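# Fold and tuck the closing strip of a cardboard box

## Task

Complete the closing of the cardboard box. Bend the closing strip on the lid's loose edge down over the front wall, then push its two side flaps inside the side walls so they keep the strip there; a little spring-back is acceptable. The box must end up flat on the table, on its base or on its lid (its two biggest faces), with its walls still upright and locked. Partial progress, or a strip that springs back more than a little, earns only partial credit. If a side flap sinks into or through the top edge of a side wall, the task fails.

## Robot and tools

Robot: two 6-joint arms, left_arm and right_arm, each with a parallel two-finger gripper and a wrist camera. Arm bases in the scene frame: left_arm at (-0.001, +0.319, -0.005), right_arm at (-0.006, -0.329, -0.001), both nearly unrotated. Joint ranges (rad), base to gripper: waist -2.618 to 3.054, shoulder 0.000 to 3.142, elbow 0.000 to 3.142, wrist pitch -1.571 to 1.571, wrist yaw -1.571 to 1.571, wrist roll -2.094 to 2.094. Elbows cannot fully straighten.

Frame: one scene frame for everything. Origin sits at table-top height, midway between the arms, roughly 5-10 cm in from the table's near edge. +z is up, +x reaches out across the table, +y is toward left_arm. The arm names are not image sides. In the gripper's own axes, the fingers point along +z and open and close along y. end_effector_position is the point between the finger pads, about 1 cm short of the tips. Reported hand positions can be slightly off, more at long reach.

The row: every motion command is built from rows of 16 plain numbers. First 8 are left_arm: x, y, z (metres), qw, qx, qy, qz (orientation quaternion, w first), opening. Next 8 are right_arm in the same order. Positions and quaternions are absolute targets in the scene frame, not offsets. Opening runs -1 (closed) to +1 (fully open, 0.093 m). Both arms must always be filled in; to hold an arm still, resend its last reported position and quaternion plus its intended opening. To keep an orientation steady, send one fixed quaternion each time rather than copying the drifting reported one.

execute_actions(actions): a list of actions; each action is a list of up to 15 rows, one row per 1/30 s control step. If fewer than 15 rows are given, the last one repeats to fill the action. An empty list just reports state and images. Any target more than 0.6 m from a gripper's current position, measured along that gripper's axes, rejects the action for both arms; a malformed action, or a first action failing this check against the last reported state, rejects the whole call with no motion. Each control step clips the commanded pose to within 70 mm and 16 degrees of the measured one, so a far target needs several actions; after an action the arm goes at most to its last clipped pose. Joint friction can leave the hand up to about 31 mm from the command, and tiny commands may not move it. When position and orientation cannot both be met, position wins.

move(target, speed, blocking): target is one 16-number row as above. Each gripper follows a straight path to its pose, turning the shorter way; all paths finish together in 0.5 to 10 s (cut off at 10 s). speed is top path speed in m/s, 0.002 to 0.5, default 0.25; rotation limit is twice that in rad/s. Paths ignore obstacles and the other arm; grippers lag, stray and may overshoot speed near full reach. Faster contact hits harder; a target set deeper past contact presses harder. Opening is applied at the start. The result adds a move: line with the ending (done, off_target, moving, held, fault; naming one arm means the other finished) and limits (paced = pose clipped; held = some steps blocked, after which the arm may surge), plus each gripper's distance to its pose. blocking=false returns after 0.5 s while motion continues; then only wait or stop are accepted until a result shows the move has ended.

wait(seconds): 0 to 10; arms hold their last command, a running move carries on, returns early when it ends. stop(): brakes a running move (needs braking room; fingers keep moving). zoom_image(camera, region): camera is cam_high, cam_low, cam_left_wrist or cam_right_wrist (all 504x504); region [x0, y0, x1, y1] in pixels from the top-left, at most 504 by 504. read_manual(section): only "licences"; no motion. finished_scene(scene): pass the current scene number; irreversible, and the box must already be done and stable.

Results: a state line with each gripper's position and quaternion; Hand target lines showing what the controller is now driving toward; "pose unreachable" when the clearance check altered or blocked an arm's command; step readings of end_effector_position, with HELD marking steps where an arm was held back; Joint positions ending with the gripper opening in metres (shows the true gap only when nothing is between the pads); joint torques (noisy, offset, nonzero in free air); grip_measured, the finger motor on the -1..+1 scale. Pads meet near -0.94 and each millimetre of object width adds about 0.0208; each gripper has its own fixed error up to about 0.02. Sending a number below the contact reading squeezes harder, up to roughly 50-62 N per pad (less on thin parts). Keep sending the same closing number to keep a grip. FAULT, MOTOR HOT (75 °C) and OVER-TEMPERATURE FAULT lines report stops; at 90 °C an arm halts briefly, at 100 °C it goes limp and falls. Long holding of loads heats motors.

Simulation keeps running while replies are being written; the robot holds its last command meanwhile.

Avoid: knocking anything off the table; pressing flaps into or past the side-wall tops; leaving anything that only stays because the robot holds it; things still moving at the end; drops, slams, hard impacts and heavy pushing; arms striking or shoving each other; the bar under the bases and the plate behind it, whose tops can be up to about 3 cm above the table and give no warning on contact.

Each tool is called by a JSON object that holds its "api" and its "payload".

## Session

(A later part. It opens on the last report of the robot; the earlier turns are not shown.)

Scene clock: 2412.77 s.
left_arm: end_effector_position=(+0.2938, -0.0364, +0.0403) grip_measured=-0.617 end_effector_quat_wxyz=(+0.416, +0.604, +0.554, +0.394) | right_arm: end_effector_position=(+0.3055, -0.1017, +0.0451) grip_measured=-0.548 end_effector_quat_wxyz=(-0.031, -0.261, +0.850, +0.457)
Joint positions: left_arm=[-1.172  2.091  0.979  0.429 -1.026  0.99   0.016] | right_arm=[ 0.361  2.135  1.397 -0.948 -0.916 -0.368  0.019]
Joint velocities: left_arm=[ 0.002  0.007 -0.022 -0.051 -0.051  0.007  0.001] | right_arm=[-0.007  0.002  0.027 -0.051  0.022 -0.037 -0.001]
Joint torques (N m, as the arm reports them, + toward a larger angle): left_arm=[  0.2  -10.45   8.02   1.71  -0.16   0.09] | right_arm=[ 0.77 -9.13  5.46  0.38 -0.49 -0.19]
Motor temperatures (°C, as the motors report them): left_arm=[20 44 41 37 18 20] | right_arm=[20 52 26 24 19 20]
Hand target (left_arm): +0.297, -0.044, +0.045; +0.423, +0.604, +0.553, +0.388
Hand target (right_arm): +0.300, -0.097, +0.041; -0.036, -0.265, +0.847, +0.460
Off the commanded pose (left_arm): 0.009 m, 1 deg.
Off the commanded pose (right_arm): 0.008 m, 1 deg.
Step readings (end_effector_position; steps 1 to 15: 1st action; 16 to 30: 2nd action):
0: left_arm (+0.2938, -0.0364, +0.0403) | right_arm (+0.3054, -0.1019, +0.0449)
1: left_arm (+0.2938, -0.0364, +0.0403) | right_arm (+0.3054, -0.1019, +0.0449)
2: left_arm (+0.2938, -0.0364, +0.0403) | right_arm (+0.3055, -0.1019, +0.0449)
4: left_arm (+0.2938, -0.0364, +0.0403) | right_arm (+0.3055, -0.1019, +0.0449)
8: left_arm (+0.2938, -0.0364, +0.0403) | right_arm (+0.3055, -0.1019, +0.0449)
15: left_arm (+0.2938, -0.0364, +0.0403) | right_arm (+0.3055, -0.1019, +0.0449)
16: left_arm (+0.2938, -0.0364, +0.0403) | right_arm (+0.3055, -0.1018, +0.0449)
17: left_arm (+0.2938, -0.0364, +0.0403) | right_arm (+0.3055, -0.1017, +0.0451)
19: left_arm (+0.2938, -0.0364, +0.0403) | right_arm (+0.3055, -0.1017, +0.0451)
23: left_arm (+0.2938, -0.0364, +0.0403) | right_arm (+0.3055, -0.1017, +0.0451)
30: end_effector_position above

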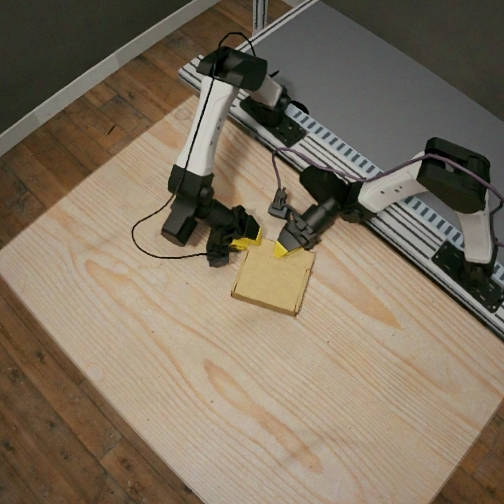

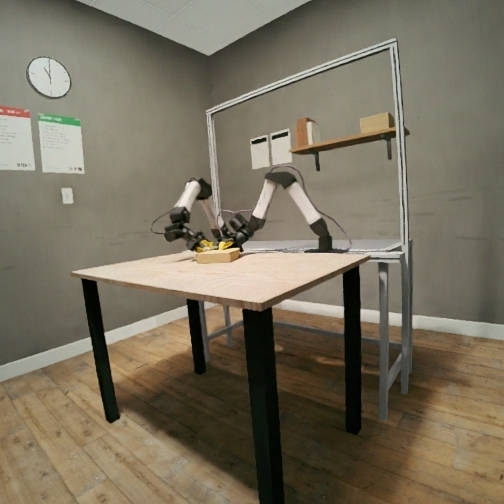

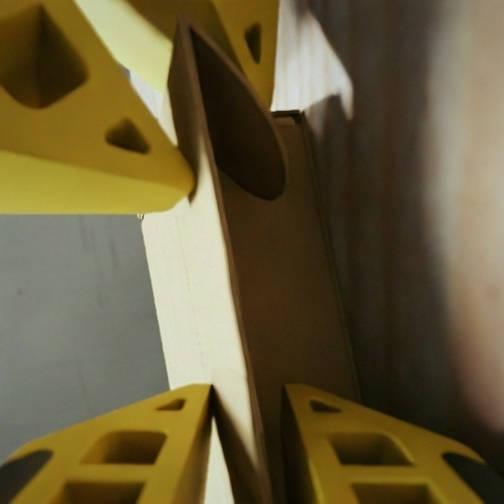

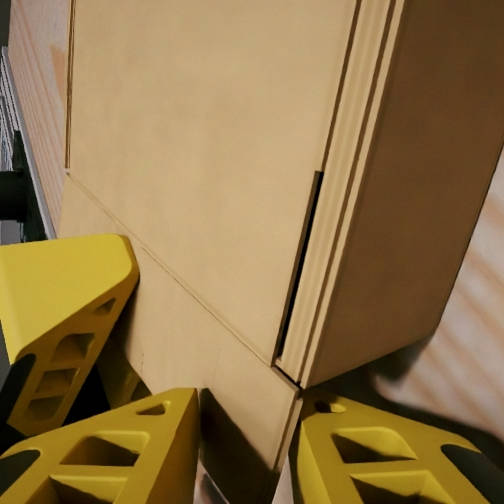

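{"api": "execute_actions", "payload": {"actions": [[[0.297,-0.044,0.0445,0.4228,0.6041,0.5531,0.3878,-0.62,0.300,-0.097,0.041,-0.0362,-0.2645,0.8464,0.4605,-0.60]],[[0.297,-0.044,0.0445,0.4228,0.6041,0.5531,0.3878,-0.62,0.300,-0.097,0.041,-0.0362,-0.2645,0.8464,0.4605,-0.60]],[[0.297,-0.044,0.0445,0.4228,0.6041,0.5531,0.3878,-0.62,0.300,-0.097,0.043,-0.0362,-0.2645,0.8464,0.4605,-0.3]],[[0.297,-0.044,0.0445,0.4228,0.6041,0.5531,0.3878,-0.62,0.300,-0.097,0.043,-0.0362,-0.2645,0.8464,0.4605,0.0]],[[0.297,-0.044,0.0445,0.4228,0.6041,0.5531,0.3878,-0.62,0.300,-0.097,0.043,-0.0362,-0.2645,0.8464,0.4605,0.3]]]}}

Scene clock: 2423.50 s.
left_arm: end_effector_position=(+0.2938, -0.0364, +0.0403) grip_measured=-0.617 end_effector_quat_wxyz=(+0.416, +0.604, +0.554, +0.394) | right_arm: end_effector_position=(+0.3056, -0.1018, +0.0450) grip_measured=+0.299 end_effector_quat_wxyz=(-0.031, -0.261, +0.850, +0.456)
Joint positions: left_arm=[-1.172  2.091  0.979  0.429 -1.026  0.99   0.016] | right_arm=[ 0.361  2.135  1.397 -0.948 -0.915 -0.368  0.06 ]
Joint velocities: left_arm=[ 0.017  0.022  0.002 -0.007 -0.081 -0.007 -0.   ] | right_arm=[ 0.007  0.002 -0.012 -0.081  0.022 -0.051  0.001]
Joint torques (N m, as the arm reports them, + toward a larger angle): left_arm=[  0.02 -10.53   7.96   1.69  -0.18   0.09] | right_arm=[ 0.79 -9.43  5.73  0.33 -0.51 -0.19]
Motor temperatures (°C, as the motors report them): left_arm=[20 45 41 37 18 20] | right_arm=[20 52 26 23 19 20]
Hand target (left_arm): +0.297, -0.044, +0.045; +0.423, +0.604, +0.553, +0.388
Hand target (right_arm): +0.300, -0.097, +0.043; -0.036, -0.265, +0.846, +0.461
Off the commanded pose (left_arm): 0.009 m, 1 deg.
Off the commanded pose (right_arm): 0.008 m, 1 deg.
Step readings (end_effector_position; steps 1 to 15: 1st action; 16 to 30: 2nd action; 31 to 45: 3rd action; 46 to 60: 4th action; 61 to 75: 5th action):
0: left_arm (+0.2938, -0.0364, +0.0403) | right_arm (+0.3055, -0.1017, +0.0451)
1: left_arm (+0.2938, -0.0364, +0.0403) | right_arm (+0.3055, -0.1016, +0.0452)
2: left_arm (+0.2938, -0.0364, +0.0403) | right_arm (+0.3055, -0.1017, +0.0451)
4: left_arm (+0.2938, -0.0364, +0.0403) | right_arm (+0.3056, -0.1018, +0.0449)
8: left_arm (+0.2938, -0.0364, +0.0403) | right_arm (+0.3056, -0.1019, +0.0448)
15: left_arm (+0.2938, -0.0364, +0.0403) | right_arm (+0.3056, -0.1019, +0.0448)
16: left_arm (+0.2938, -0.0364, +0.0403) | right_arm (+0.3056, -0.1019, +0.0448)
17: left_arm (+0.2938, -0.0364, +0.0403) | right_arm (+0.3056, -0.1019, +0.0448)
19: left_arm (+0.2938, -0.0364, +0.0403) | right_arm (+0.3056, -0.1019, +0.0448)
23: left_arm (+0.2938, -0.0364, +0.0403) | right_arm (+0.3056, -0.1019, +0.0448)
30: left_arm (+0.2938, -0.0364, +0.0403) | right_arm (+0.3056, -0.1019, +0.0448)
31: left_arm (+0.2938, -0.0364, +0.0403) | right_arm (+0.3056, -0.1019, +0.0448)
32: left_arm (+0.2938, -0.0364, +0.0403) | right_arm (+0.3056, -0.1019, +0.0448)
34: left_arm (+0.2938, -0.0364, +0.0403) | right_arm (+0.3056, -0.1019, +0.0448)
38: left_arm (+0.2938, -0.0364, +0.0403) | right_arm (+0.3056, -0.1019, +0.0448)
45: left_arm (+0.2938, -0.0364, +0.0403) | right_arm (+0.3056, -0.1019, +0.0448)
46: left_arm (+0.2938, -0.0364, +0.0403) | right_arm (+0.3056, -0.1019, +0.0448)
47: left_arm (+0.2938, -0.0364, +0.0403) | right_arm (+0.3056, -0.1019, +0.0448)
49: left_arm (+0.2938, -0.0364, +0.0403) | right_arm (+0.3056, -0.1019, +0.0448)
53: left_arm (+0.2938, -0.0364, +0.0403) | right_arm (+0.3056, -0.1019, +0.0448)
60: left_arm (+0.2938, -0.0364, +0.0403) | right_arm (+0.3056, -0.1019, +0.0448)
61: left_arm (+0.2938, -0.0364, +0.0403) | right_arm (+0.3056, -0.1019, +0.0448)
62: left_arm (+0.2938, -0.0364, +0.0403) | right_arm (+0.3056, -0.1019, +0.0448)
64: left_arm (+0.2938, -0.0364, +0.0403) | right_arm (+0.3056, -0.1018, +0.0449)
68: left_arm (+0.2938, -0.0364, +0.0403) | right_arm (+0.3056, -0.1018, +0.0450)
75: end_effector_position above

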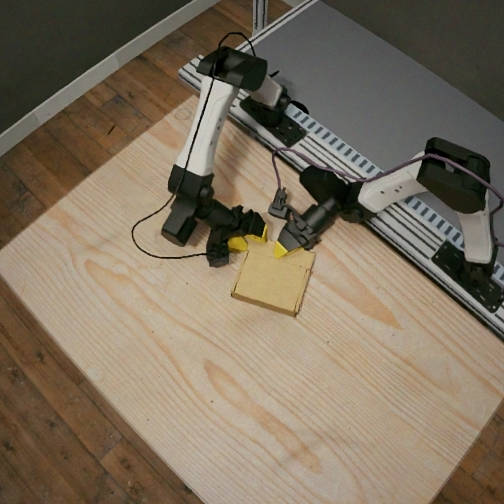

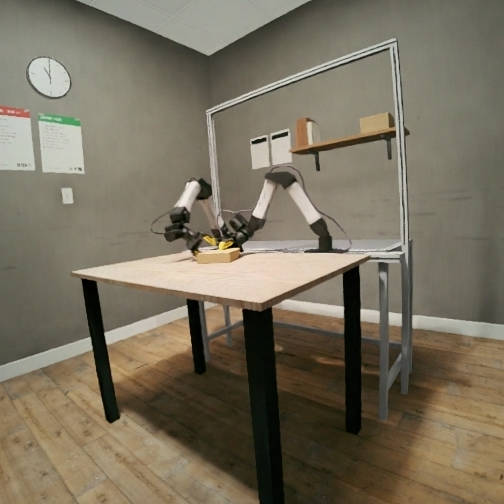

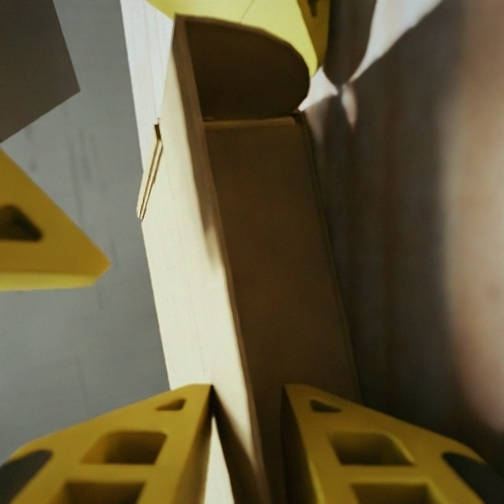

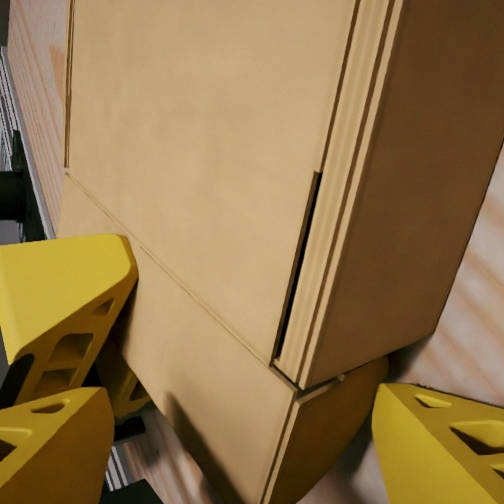

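{"api": "zoom_image", "payload": {"camera": "cam_right_wrist", "region": [240, 300, 440, 500]}}

{"api": "zoom_image", "payload": {"camera": "cam_left_wrist", "region": [140, 0, 360, 220]}}

Region (240, 300, 440, 500) of cam_right_wrist's 504x504 image, scaled by 2.520, with more detail than that image has.

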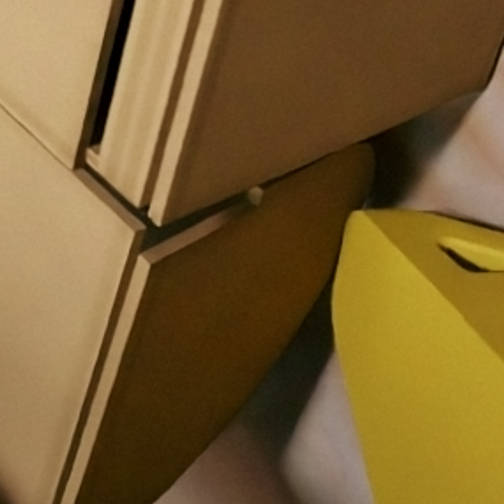

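Region (140, 0, 360, 220) of cam_left_wrist's 504x504 image, scaled by 2.291, with more detail than that image has.

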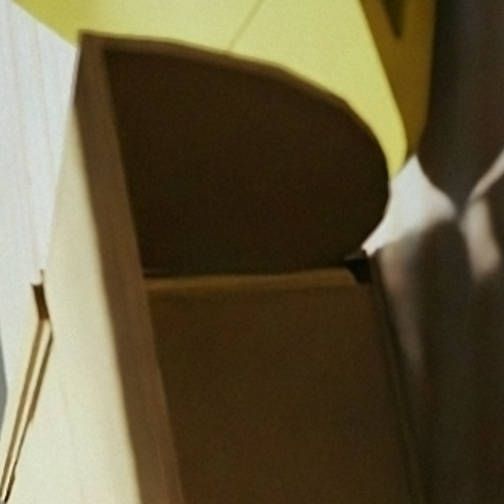

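{"api": "execute_actions", "payload": {"actions": [[[0.297,-0.044,0.0445,0.4228,0.6041,0.5531,0.3878,-0.55,0.300,-0.097,0.045,-0.0362,-0.2645,0.8464,0.4605,0.4]],[[0.297,-0.044,0.0445,0.4228,0.6041,0.5531,0.3878,-0.5,0.300,-0.097,0.045,-0.0362,-0.2645,0.8464,0.4605,0.4]]]}}

{"api": "zoom_image", "payload": {"camera": "cam_right_wrist", "region": [240, 300, 440, 500]}}

Scene clock: 2433.90 s.
left_arm: end_effector_position=(+0.2935, -0.0372, +0.0398) grip_measured=-0.502 end_effector_quat_wxyz=(+0.416, +0.606, +0.553, +0.392) | right_arm: end_effector_position=(+0.3048, -0.1009, +0.0465) grip_measured=+0.398 end_effector_quat_wxyz=(-0.032, -0.259, +0.848, +0.461)
Joint positions: left_arm=[-1.172  2.091  0.979  0.429 -1.021  0.991  0.021] | right_arm=[ 0.361  2.135  1.397 -0.952 -0.926 -0.368  0.064]
Joint velocities: left_arm=[-0.012 -0.012  0.007  0.022 -0.037  0.007  0.   ] | right_arm=[-0.007 -0.012  0.017 -0.007  0.037 -0.037 -0.   ]
Joint torques (N m, as the arm reports them, + toward a larger angle): left_arm=[  0.15 -10.49   8.04   1.69  -0.2    0.08] | right_arm=[ 0.79 -9.7   6.07  0.31 -0.41 -0.18]
Motor temperatures (°C, as the motors report them): left_arm=[20 45 41 37 18 20] | right_arm=[20 53 26 23 19 20]
Hand target (left_arm): +0.297, -0.044, +0.045; +0.423, +0.604, +0.553, +0.388
Hand target (right_arm): +0.300, -0.097, +0.045; -0.036, -0.265, +0.846, +0.461
Off the commanded pose (left_arm): 0.009 m, 1 deg.
Off the commanded pose (right_arm): 0.006 m, 1 deg.
Step readings (end_effector_position; steps 1 to 15: 1st action; 16 to 30: 2nd action):
0: left_arm (+0.2938, -0.0364, +0.0403) | right_arm (+0.3056, -0.1018, +0.0450)
1: left_arm (+0.2938, -0.0365, +0.0403) | right_arm (+0.3054, -0.1015, +0.0455)
2: left_arm (+0.2937, -0.0366, +0.0402) | right_arm (+0.3050, -0.1012, +0.0461)
4: left_arm (+0.2937, -0.0368, +0.0401) | right_arm (+0.3048, -0.1009, +0.0465)
8: left_arm (+0.2936, -0.0369, +0.0400) | right_arm (+0.3048, -0.1009, +0.0465)
15: left_arm (+0.2936, -0.0369, +0.0400) | right_arm (+0.3048, -0.1009, +0.0465)
16: left_arm (+0.2936, -0.0369, +0.0400) | right_arm (+0.3048, -0.1009, +0.0465)
17: left_arm (+0.2936, -0.0370, +0.0400) | right_arm (+0.3048, -0.1009, +0.0465)
19: left_arm (+0.2936, -0.0371, +0.0399) | right_arm (+0.3048, -0.1009, +0.0465)
23: left_arm (+0.2936, -0.0371, +0.0399) | right_arm (+0.3048, -0.1009, +0.0465)
30: end_effector_position above

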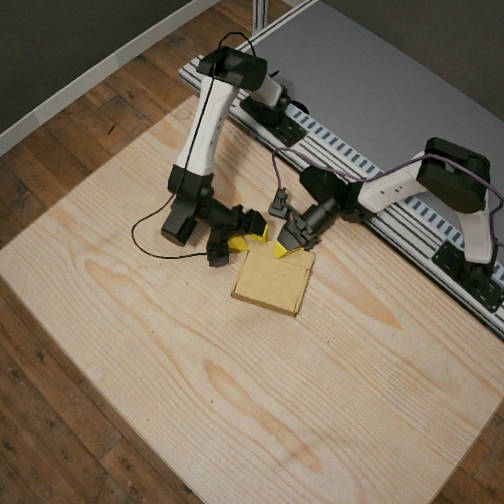

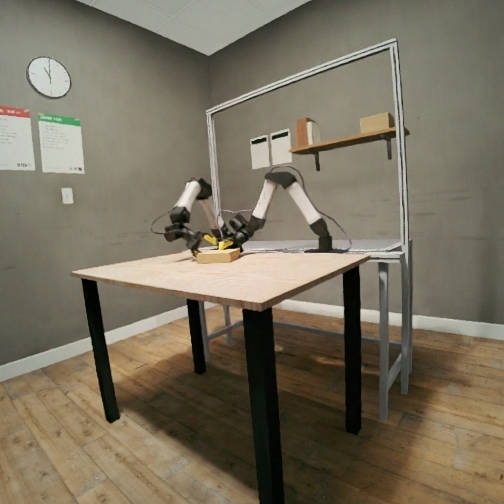

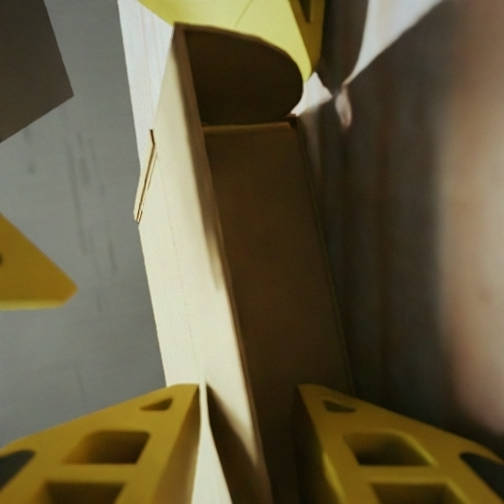

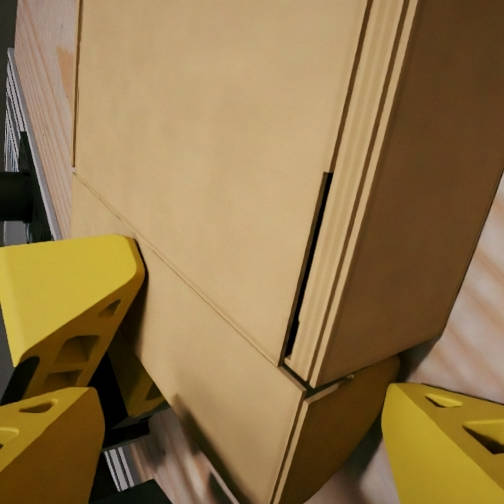

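Region (240, 300, 440, 500) of cam_right_wrist's 504x504 image, scaled by 2.520, with more detail than that image has.

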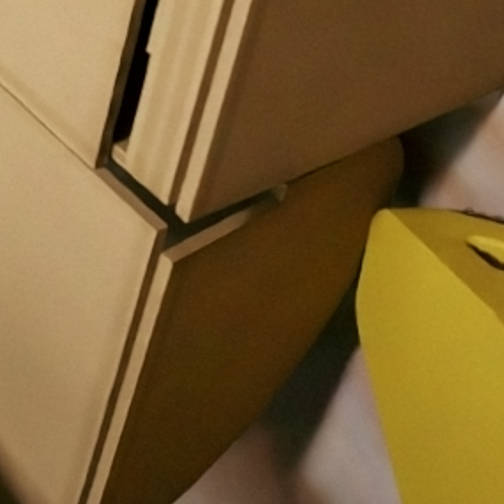

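{"api": "execute_actions", "payload": {"actions": [[[0.297,-0.044,0.0445,0.4228,0.6041,0.5531,0.3878,-0.42,0.300,-0.097,0.045,-0.0362,-0.2645,0.8464,0.4605,0.4]],[[0.297,-0.044,0.0445,0.4228,0.6041,0.5531,0.3878,-0.33,0.300,-0.097,0.045,-0.0362,-0.2645,0.8464,0.4605,0.4]]]}}

{"api": "zoom_image", "payload": {"camera": "cam_right_wrist", "region": [240, 300, 440, 500]}}

Scene clock: 2439.13 s.
left_arm: end_effector_position=(+0.2935, -0.0372, +0.0398) grip_measured=-0.332 end_effector_quat_wxyz=(+0.416, +0.606, +0.553, +0.392) | right_arm: end_effector_position=(+0.3048, -0.1009, +0.0465) grip_measured=+0.398 end_effector_quat_wxyz=(-0.032, -0.259, +0.848, +0.461)
Joint positions: left_arm=[-1.172  2.091  0.979  0.429 -1.021  0.991  0.029] | right_arm=[ 0.361  2.135  1.397 -0.952 -0.926 -0.368  0.064]
Joint velocities: left_arm=[-0.012 -0.017 -0.012  0.007  0.037 -0.022  0.002] | right_arm=[ 0.002 -0.002 -0.002 -0.037 -0.037 -0.022 -0.001]
Joint torques (N m, as the arm reports them, + toward a larger angle): left_arm=[  0.22 -10.53   8.05   1.69  -0.23   0.08] | right_arm=[ 0.8  -9.69  6.03  0.3  -0.41 -0.19]
Motor temperatures (°C, as the motors report them): left_arm=[20 45 41 37 18 20] | right_arm=[20 53 26 23 19 20]
Hand target (left_arm): +0.297, -0.044, +0.045; +0.423, +0.604, +0.553, +0.388
Hand target (right_arm): +0.300, -0.097, +0.045; -0.036, -0.265, +0.846, +0.461
Off the commanded pose (left_arm): 0.009 m, 1 deg.
Off the commanded pose (right_arm): 0.006 m, 1 deg.
Step readings (end_effector_position; steps 1 to 15: 1st action; 16 to 30: 2nd action):
0: left_arm (+0.2935, -0.0372, +0.0398) | right_arm (+0.3048, -0.1009, +0.0465)
1: left_arm (+0.2935, -0.0372, +0.0398) | right_arm (+0.3048, -0.1009, +0.0465)
2: left_arm (+0.2935, -0.0372, +0.0398) | right_arm (+0.3048, -0.1009, +0.0465)
4: left_arm (+0.2935, -0.0372, +0.0398) | right_arm (+0.3048, -0.1009, +0.0465)
8: left_arm (+0.2935, -0.0372, +0.0398) | right_arm (+0.3048, -0.1009, +0.0465)
15: left_arm (+0.2935, -0.0372, +0.0398) | right_arm (+0.3048, -0.1009, +0.0465)
16: left_arm (+0.2935, -0.0372, +0.0398) | right_arm (+0.3048, -0.1009, +0.0465)
17: left_arm (+0.2935, -0.0372, +0.0398) | right_arm (+0.3048, -0.1009, +0.0465)
19: left_arm (+0.2935, -0.0372, +0.0398) | right_arm (+0.3048, -0.1009, +0.0465)
23: left_arm (+0.2935, -0.0372, +0.0398) | right_arm (+0.3048, -0.1009, +0.0465)
30: end_effector_position above

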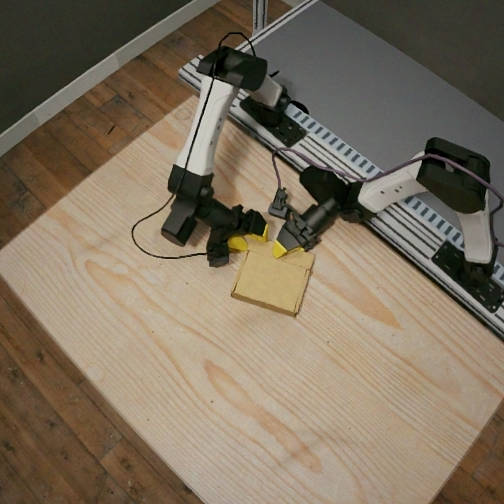

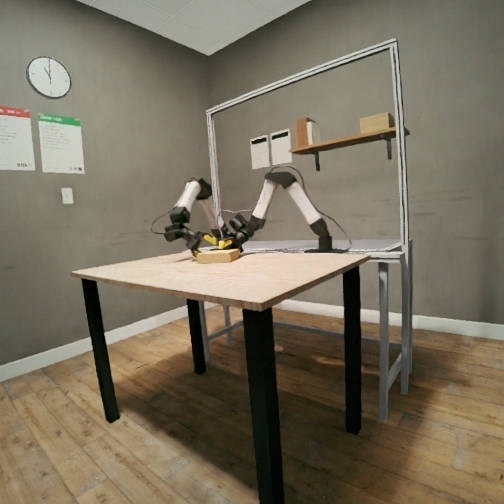

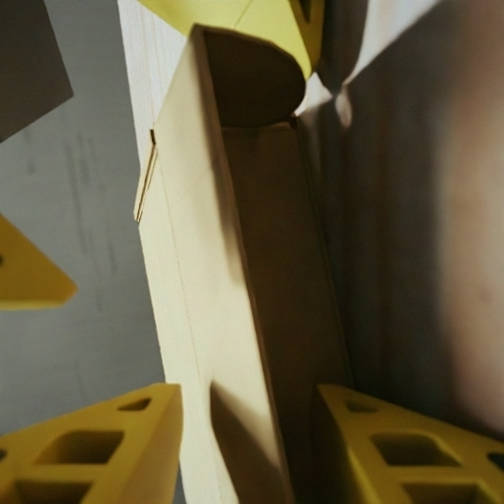

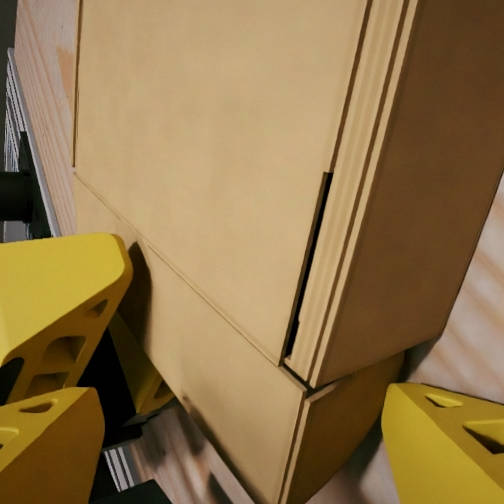

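Region (240, 300, 440, 500) of cam_right_wrist's 504x504 image, scaled by 2.520, with more detail than that image has.

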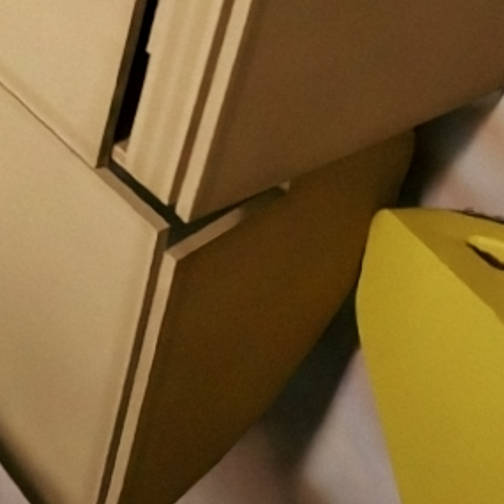

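{"api": "execute_actions", "payload": {"actions": [[[0.297,-0.044,0.0445,0.4228,0.6041,0.5531,0.3878,-0.2,0.300,-0.097,0.045,-0.0362,-0.2645,0.8464,0.4605,0.4]],[[0.297,-0.044,0.0445,0.4228,0.6041,0.5531,0.3878,-0.05,0.300,-0.097,0.045,-0.0362,-0.2645,0.8464,0.4605,0.4]]]}}

{"api": "zoom_image", "payload": {"camera": "cam_right_wrist", "region": [240, 300, 440, 500]}}

Scene clock: 2447.73 s.
left_arm: end_effector_position=(+0.2942, -0.0370, +0.0424) grip_measured=-0.052 end_effector_quat_wxyz=(+0.419, +0.602, +0.554, +0.394) | right_arm: end_effector_position=(+0.3048, -0.1009, +0.0465) grip_measured=+0.398 end_effector_quat_wxyz=(-0.032, -0.259, +0.848, +0.461)
Joint positions: left_arm=[-1.172  2.089  0.979  0.437 -1.028  0.992  0.043] | right_arm=[ 0.361  2.135  1.397 -0.952 -0.926 -0.368  0.064]
Joint velocities: left_arm=[-0.007 -0.012 -0.002 -0.022  0.066 -0.022  0.001] | right_arm=[ 0.007 -0.007  0.012 -0.037  0.037  0.007  0.001]
Joint torques (N m, as the arm reports them, + toward a larger angle): left_arm=[  0.02 -10.32   8.01   1.65  -0.14   0.06] | right_arm=[ 0.81 -9.66  6.02  0.29 -0.4  -0.19]
Motor temperatures (°C, as the motors report them): left_arm=[20 45 41 37 18 20] | right_arm=[20 53 26 23 19 20]
Hand target (left_arm): +0.297, -0.044, +0.045; +0.423, +0.604, +0.553, +0.388
Hand target (right_arm): +0.300, -0.097, +0.045; -0.036, -0.265, +0.846, +0.461
Off the commanded pose (left_arm): 0.008 m, 1 deg.
Off the commanded pose (right_arm): 0.006 m, 1 deg.
Step readings (end_effector_position; steps 1 to 15: 1st action; 16 to 30: 2nd action):
0: left_arm (+0.2935, -0.0372, +0.0398) | right_arm (+0.3048, -0.1009, +0.0465)
1: left_arm (+0.2935, -0.0372, +0.0398) | right_arm (+0.3048, -0.1009, +0.0465)
2: left_arm (+0.2935, -0.0372, +0.0398) | right_arm (+0.3048, -0.1009, +0.0465)
4: left_arm (+0.2935, -0.0372, +0.0398) | right_arm (+0.3048, -0.1009, +0.0465)
8: left_arm (+0.2935, -0.0372, +0.0398) | right_arm (+0.3048, -0.1009, +0.0465)
15: left_arm (+0.2935, -0.0372, +0.0398) | right_arm (+0.3048, -0.1009, +0.0465)
16: left_arm (+0.2938, -0.0370, +0.0405) | right_arm (+0.3048, -0.1009, +0.0465)
17: left_arm (+0.2940, -0.0371, +0.0419) | right_arm (+0.3048, -0.1009, +0.0465)
19: left_arm (+0.2942, -0.0370, +0.0424) | right_arm (+0.3048, -0.1009, +0.0465)
23: left_arm (+0.2942, -0.0370, +0.0424) | right_arm (+0.3048, -0.1009, +0.0465)
30: end_effector_position above

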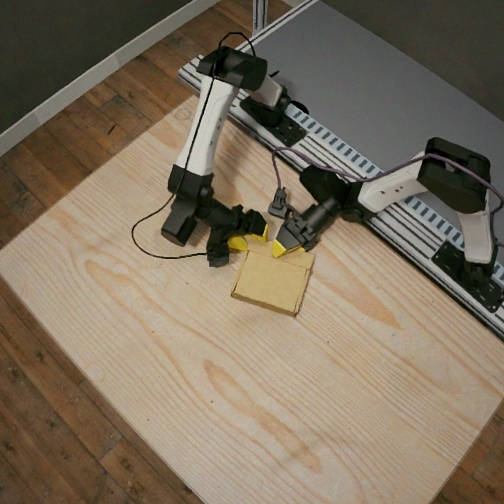

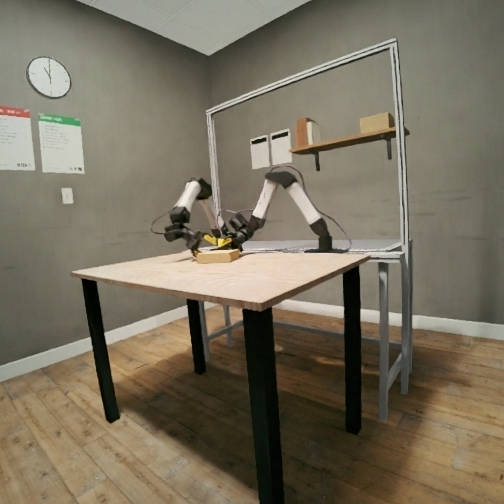

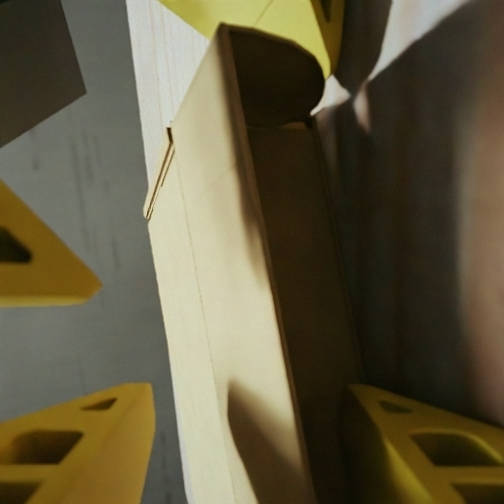

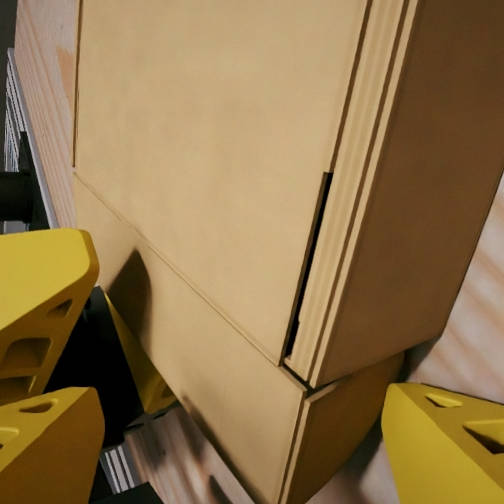

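Region (240, 300, 440, 500) of cam_right_wrist's 504x504 image, scaled by 2.520, with more detail than that image has.

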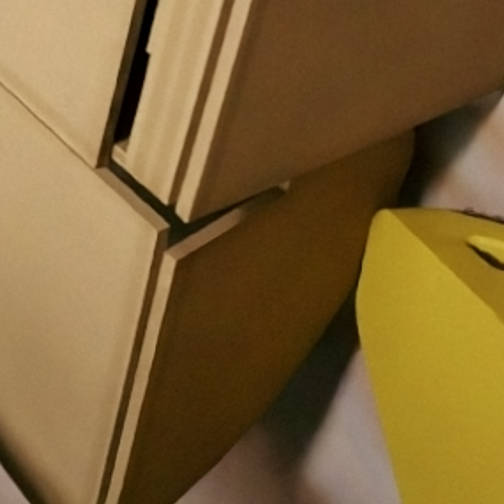

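{"api": "execute_actions", "payload": {"actions": [[[0.28,-0.040,0.046,0.4228,0.6041,0.5531,0.3878,-0.15,0.310,-0.115,0.057,-0.0362,-0.2645,0.8464,0.4605,0.4]],[[0.26,-0.038,0.048,0.4228,0.6041,0.5531,0.3878,-0.15,0.318,-0.135,0.072,-0.0362,-0.2645,0.8464,0.4605,0.4]],[[0.24,-0.036,0.05,0.4228,0.6041,0.5531,0.3878,-0.15,0.322,-0.145,0.085,-0.0362,-0.2645,0.8464,0.4605,0.4]],[[0.225,-0.035,0.055,0.4228,0.6041,0.5531,0.3878,-0.15,0.322,-0.145,0.085,-0.0362,-0.2645,0.8464,0.4605,0.4]]]}}

Scene clock: 2458.83 s.
left_arm: end_effector_position=(+0.2274, -0.0401, +0.0529) grip_measured=-0.148 end_effector_quat_wxyz=(+0.425, +0.606, +0.553, +0.384) | right_arm: end_effector_position=(+0.3195, -0.1439, +0.0842) grip_measured=+0.399 end_effector_quat_wxyz=(-0.037, -0.262, +0.847, +0.461)
Joint positions: left_arm=[-1.347  2.002  0.956  0.162 -1.132  0.743  0.038] | right_arm=[ 0.245  2.143  1.569 -1.28  -0.9   -0.567  0.064]
Joint velocities: left_arm=[-0.007 -0.037 -0.012 -0.125 -0.007 -0.066  0.   ] | right_arm=[-0.012 -0.002  0.002 -0.051  0.022 -0.022 -0.001]
Joint torques (N m, as the arm reports them, + toward a larger angle): left_arm=[ -0.5  -11.49   5.2    1.29  -0.45  -0.08] | right_arm=[-0.54 -9.01  9.12 -0.24 -0.38 -0.32]
Motor temperatures (°C, as the motors report them): left_arm=[20 46 41 37 18 20] | right_arm=[20 53 26 22 19 20]
Hand target (left_arm): +0.225, -0.035, +0.055; +0.423, +0.604, +0.553, +0.388
Hand target (right_arm): +0.322, -0.145, +0.085; -0.036, -0.265, +0.846, +0.461
Off the commanded pose (left_arm): 0.006 m, 1 deg.
Off the commanded pose (right_arm): 0.003 m, 0 deg.
Step readings (end_effector_position; steps 1 to 15: 1st action; 16 to 30: 2nd action; 31 to 45: 3rd action; 46 to 60: 4th action):
0: left_arm (+0.2942, -0.0370, +0.0424) | right_arm (+0.3048, -0.1009, +0.0465)
1: left_arm (+0.2935, -0.0374, +0.0430) | right_arm (+0.3052, -0.1020, +0.0480)
2: left_arm (+0.2918, -0.0380, +0.0428) | right_arm (+0.3057, -0.1039, +0.0496)
4: left_arm (+0.2873, -0.0410, +0.0428) | right_arm (+0.3092, -0.1087, +0.0530)
8: left_arm (+0.2830, -0.0435, +0.0425) | right_arm (+0.3115, -0.1139, +0.0556)
15: left_arm (+0.2829, -0.0428, +0.0418) | right_arm (+0.3080, -0.1149, +0.0562)
16: left_arm (+0.2816, -0.0428, +0.0427) | right_arm (+0.3083, -0.1165, +0.0577)
17: left_arm (+0.2785, -0.0423, +0.0435) | right_arm (+0.3097, -0.1192, +0.0602)
19: left_arm (+0.2702, -0.0449, +0.0464) | right_arm (+0.3167, -0.1264, +0.0661)
23: left_arm (+0.2629, -0.0482, +0.0492) | right_arm (+0.3227, -0.1347, +0.0713)
30: left_arm (+0.2626, -0.0455, +0.0479) | right_arm (+0.3179, -0.1359, +0.0723)
31: left_arm (+0.2612, -0.0449, +0.0483) | right_arm (+0.3176, -0.1366, +0.0735)
32: left_arm (+0.2582, -0.0438, +0.0487) | right_arm (+0.3182, -0.1375, +0.0755)
34: left_arm (+0.2499, -0.0449, +0.0498) | right_arm (+0.3215, -0.1399, +0.0801)
38: left_arm (+0.2424, -0.0464, +0.0504) | right_arm (+0.3232, -0.1430, +0.0835)
45: left_arm (+0.2421, -0.0431, +0.0487) | right_arm (+0.3202, -0.1437, +0.0841)
46: left_arm (+0.2412, -0.0425, +0.0491) | right_arm (+0.3200, -0.1438, +0.0841)
47: left_arm (+0.2389, -0.0419, +0.0501) | right_arm (+0.3199, -0.1438, +0.0842)
49: left_arm (+0.2330, -0.0433, +0.0531) | right_arm (+0.3198, -0.1438, +0.0842)
53: left_arm (+0.2278, -0.0434, +0.0548) | right_arm (+0.3196, -0.1439, +0.0842)
60: end_effector_position above

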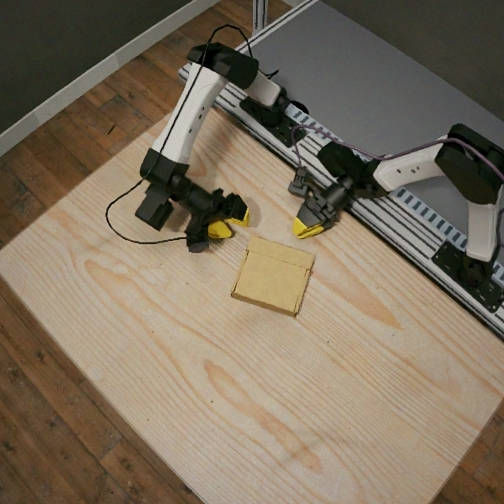

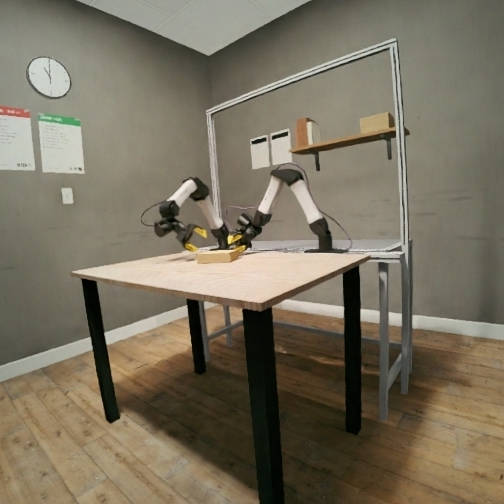

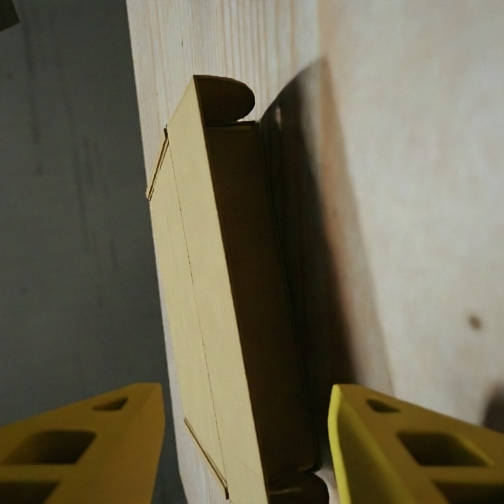

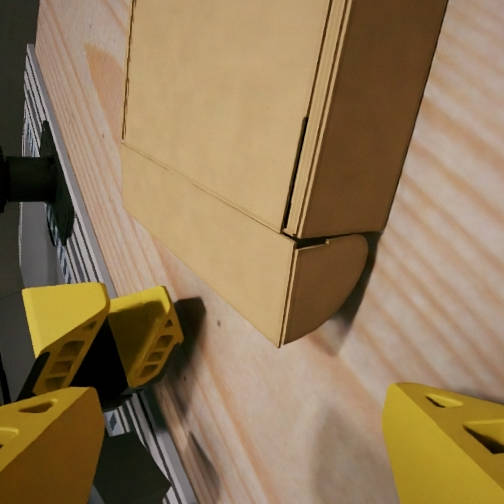

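{"api": "zoom_image", "payload": {"camera": "cam_right_wrist", "region": [250, 180, 410, 340]}}

{"api": "zoom_image", "payload": {"camera": "cam_left_wrist", "region": [200, 384, 360, 504]}}

{"api": "zoom_image", "payload": {"camera": "cam_left_wrist", "region": [150, 50, 310, 210]}}

Region (250, 180, 410, 340) of cam_right_wrist's 504x504 image, scaled by 3.150, with more detail than that image has.

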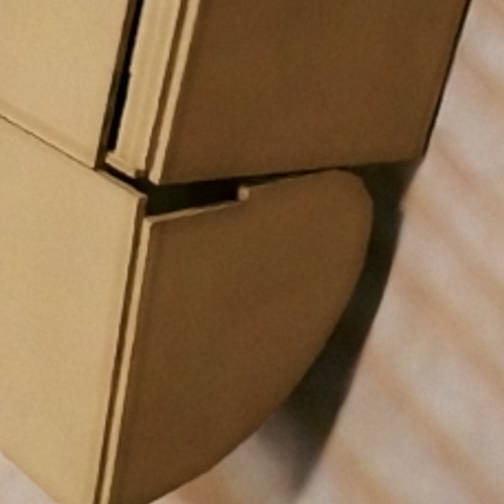

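Region (200, 384, 360, 504) of cam_left_wrist's 504x504 image, scaled by 3.150, with more detail than that image has; it fills the top 378 rows of this view, and the rest is white.

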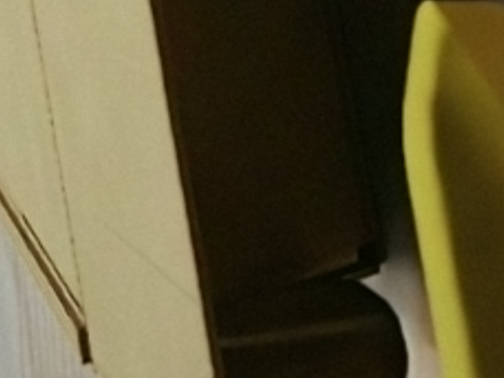

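Region (150, 50, 310, 210) of cam_left_wrist's 504x504 image, scaled by 3.150, with more detail than that image has.

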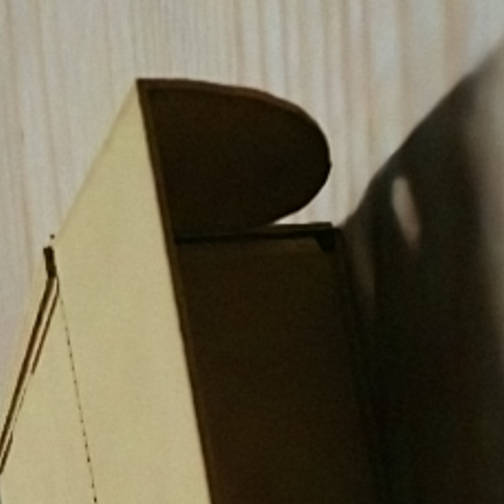

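{"api": "execute_actions", "payload": {"actions": [[[0.245,-0.038,0.048,0.4228,0.6041,0.5531,0.3878,-0.15,0.316,-0.128,0.068,-0.0362,-0.2645,0.8464,0.4605,0.4]],[[0.265,-0.040,0.046,0.4228,0.6041,0.5531,0.3878,-0.15,0.312,-0.118,0.058,-0.0362,-0.2645,0.8464,0.4605,0.4]],[[0.285,-0.043,0.045,0.4228,0.6041,0.5531,0.3878,-0.15,0.312,-0.118,0.058,-0.0362,-0.2645,0.8464,0.4605,0.4]],[[0.297,-0.044,0.0445,0.4228,0.6041,0.5531,0.3878,-0.15,0.312,-0.118,0.058,-0.0362,-0.2645,0.8464,0.4605,0.4]]]}}

Scene clock: 2490.00 s.
left_arm: end_effector_position=(+0.2926, -0.0331, +0.0408) grip_measured=-0.148 end_effector_quat_wxyz=(+0.410, +0.608, +0.552, +0.398) | right_arm: end_effector_position=(+0.3154, -0.1223, +0.0616) grip_measured=+0.399 end_effector_quat_wxyz=(-0.032, -0.266, +0.849, +0.456)
Joint positions: left_arm=[-1.172  2.081  0.973  0.408 -1.031  0.99   0.038] | right_arm=[ 0.304  2.147  1.489 -1.111 -0.905 -0.476  0.064]
Joint velocities: left_arm=[-0.002 -0.007 -0.022 -0.125 -0.081  0.022 -0.001] | right_arm=[ 0.007 -0.037 -0.002 -0.037  0.022 -0.037 -0.   ]
Joint torques (N m, as the arm reports them, + toward a larger angle): left_arm=[ 0.24 -9.65  8.35  1.86 -0.1   0.05] | right_arm=[ 0.53 -9.31  5.71  0.23 -0.5  -0.13]
Motor temperatures (°C, as the motors report them): left_arm=[20 48 39 35 18 20] | right_arm=[20 53 28 22 19 20]
Hand target (left_arm): +0.297, -0.043, +0.045; +0.423, +0.604, +0.553, +0.388
Hand target (right_arm): +0.312, -0.118, +0.058; -0.036, -0.265, +0.846, +0.461
Off the commanded pose (left_arm): 0.012 m, 2 deg.
Off the commanded pose (right_arm): 0.007 m, 1 deg.
Step readings (end_effector_position; steps 1 to 15: 1st action; 16 to 30: 2nd action; 31 to 45: 3rd action; 46 to 60: 4th action):
0: left_arm (+0.2273, -0.0392, +0.0523) | right_arm (+0.3195, -0.1439, +0.0842)
1: left_arm (+0.2287, -0.0392, +0.0522) | right_arm (+0.3194, -0.1431, +0.0826)
2: left_arm (+0.2314, -0.0391, +0.0518) | right_arm (+0.3193, -0.1416, +0.0806)
4: left_arm (+0.2393, -0.0360, +0.0511) | right_arm (+0.3163, -0.1376, +0.0757)
8: left_arm (+0.2456, -0.0340, +0.0507) | right_arm (+0.3151, -0.1329, +0.0729)
15: left_arm (+0.2459, -0.0361, +0.0519) | right_arm (+0.3182, -0.1323, +0.0721)
16: left_arm (+0.2473, -0.0364, +0.0513) | right_arm (+0.3183, -0.1315, +0.0708)
17: left_arm (+0.2503, -0.0366, +0.0502) | right_arm (+0.3177, -0.1301, +0.0689)
19: left_arm (+0.2583, -0.0335, +0.0471) | right_arm (+0.3139, -0.1272, +0.0645)
23: left_arm (+0.2648, -0.0312, +0.0443) | right_arm (+0.3119, -0.1232, +0.0623)
30: left_arm (+0.2651, -0.0341, +0.0456) | right_arm (+0.3147, -0.1225, +0.0617)
31: left_arm (+0.2663, -0.0345, +0.0450) | right_arm (+0.3148, -0.1225, +0.0617)
32: left_arm (+0.2690, -0.0345, +0.0439) | right_arm (+0.3150, -0.1225, +0.0617)
34: left_arm (+0.2761, -0.0309, +0.0404) | right_arm (+0.3151, -0.1224, +0.0617)
38: left_arm (+0.2806, -0.0304, +0.0406) | right_arm (+0.3153, -0.1224, +0.0616)
45: left_arm (+0.2808, -0.0312, +0.0407) | right_arm (+0.3153, -0.1224, +0.0616)
46: left_arm (+0.2816, -0.0314, +0.0406) | right_arm (+0.3153, -0.1224, +0.0616)
47: left_arm (+0.2834, -0.0320, +0.0407) | right_arm (+0.3153, -0.1224, +0.0616)
49: left_arm (+0.2884, -0.0329, +0.0407) | right_arm (+0.3154, -0.1223, +0.0616)
53: left_arm (+0.2925, -0.0328, +0.0407) | right_arm (+0.3154, -0.1223, +0.0616)
60: end_effector_position above

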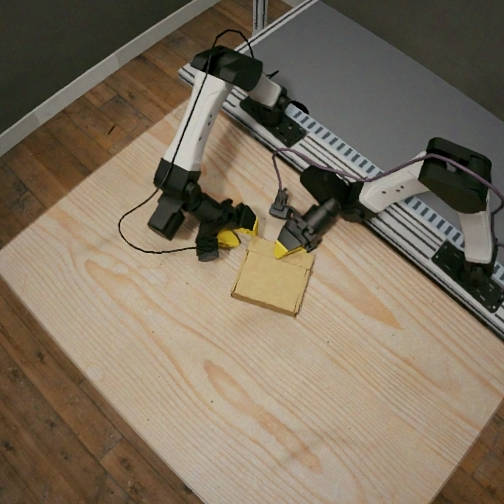

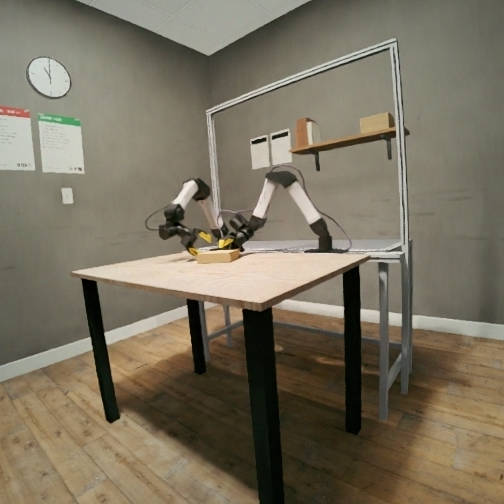

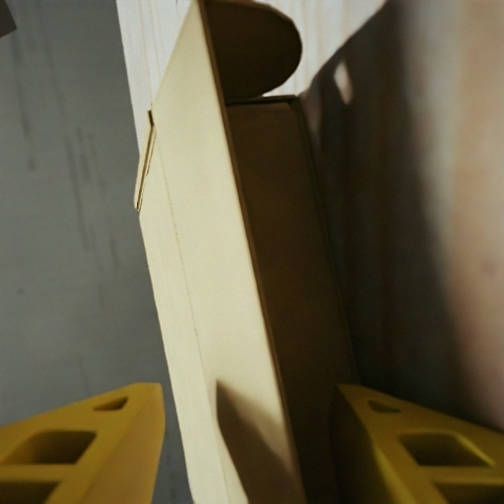

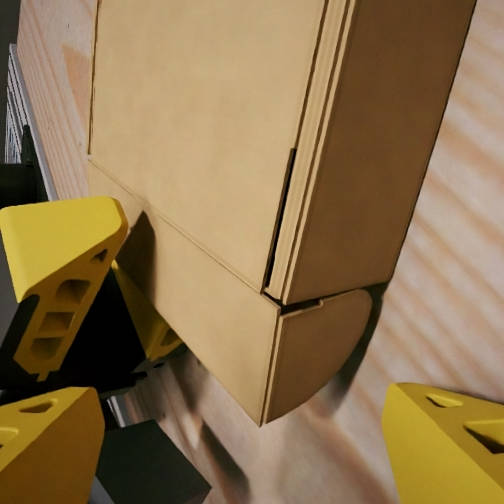

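{"api": "zoom_image", "payload": {"camera": "cam_right_wrist", "region": [240, 240, 420, 420]}}

Region (240, 240, 420, 420) of cam_right_wrist's 504x504 image, scaled by 2.800, with more detail than that image has.

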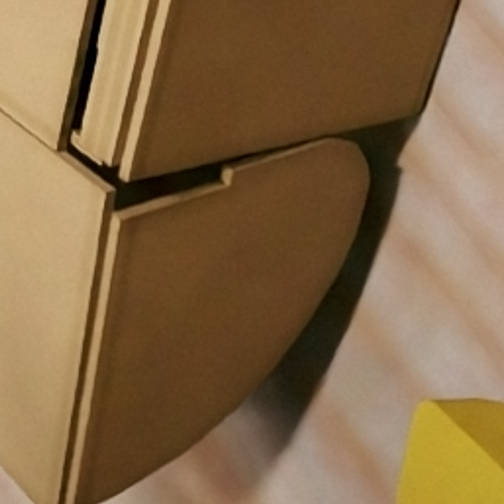

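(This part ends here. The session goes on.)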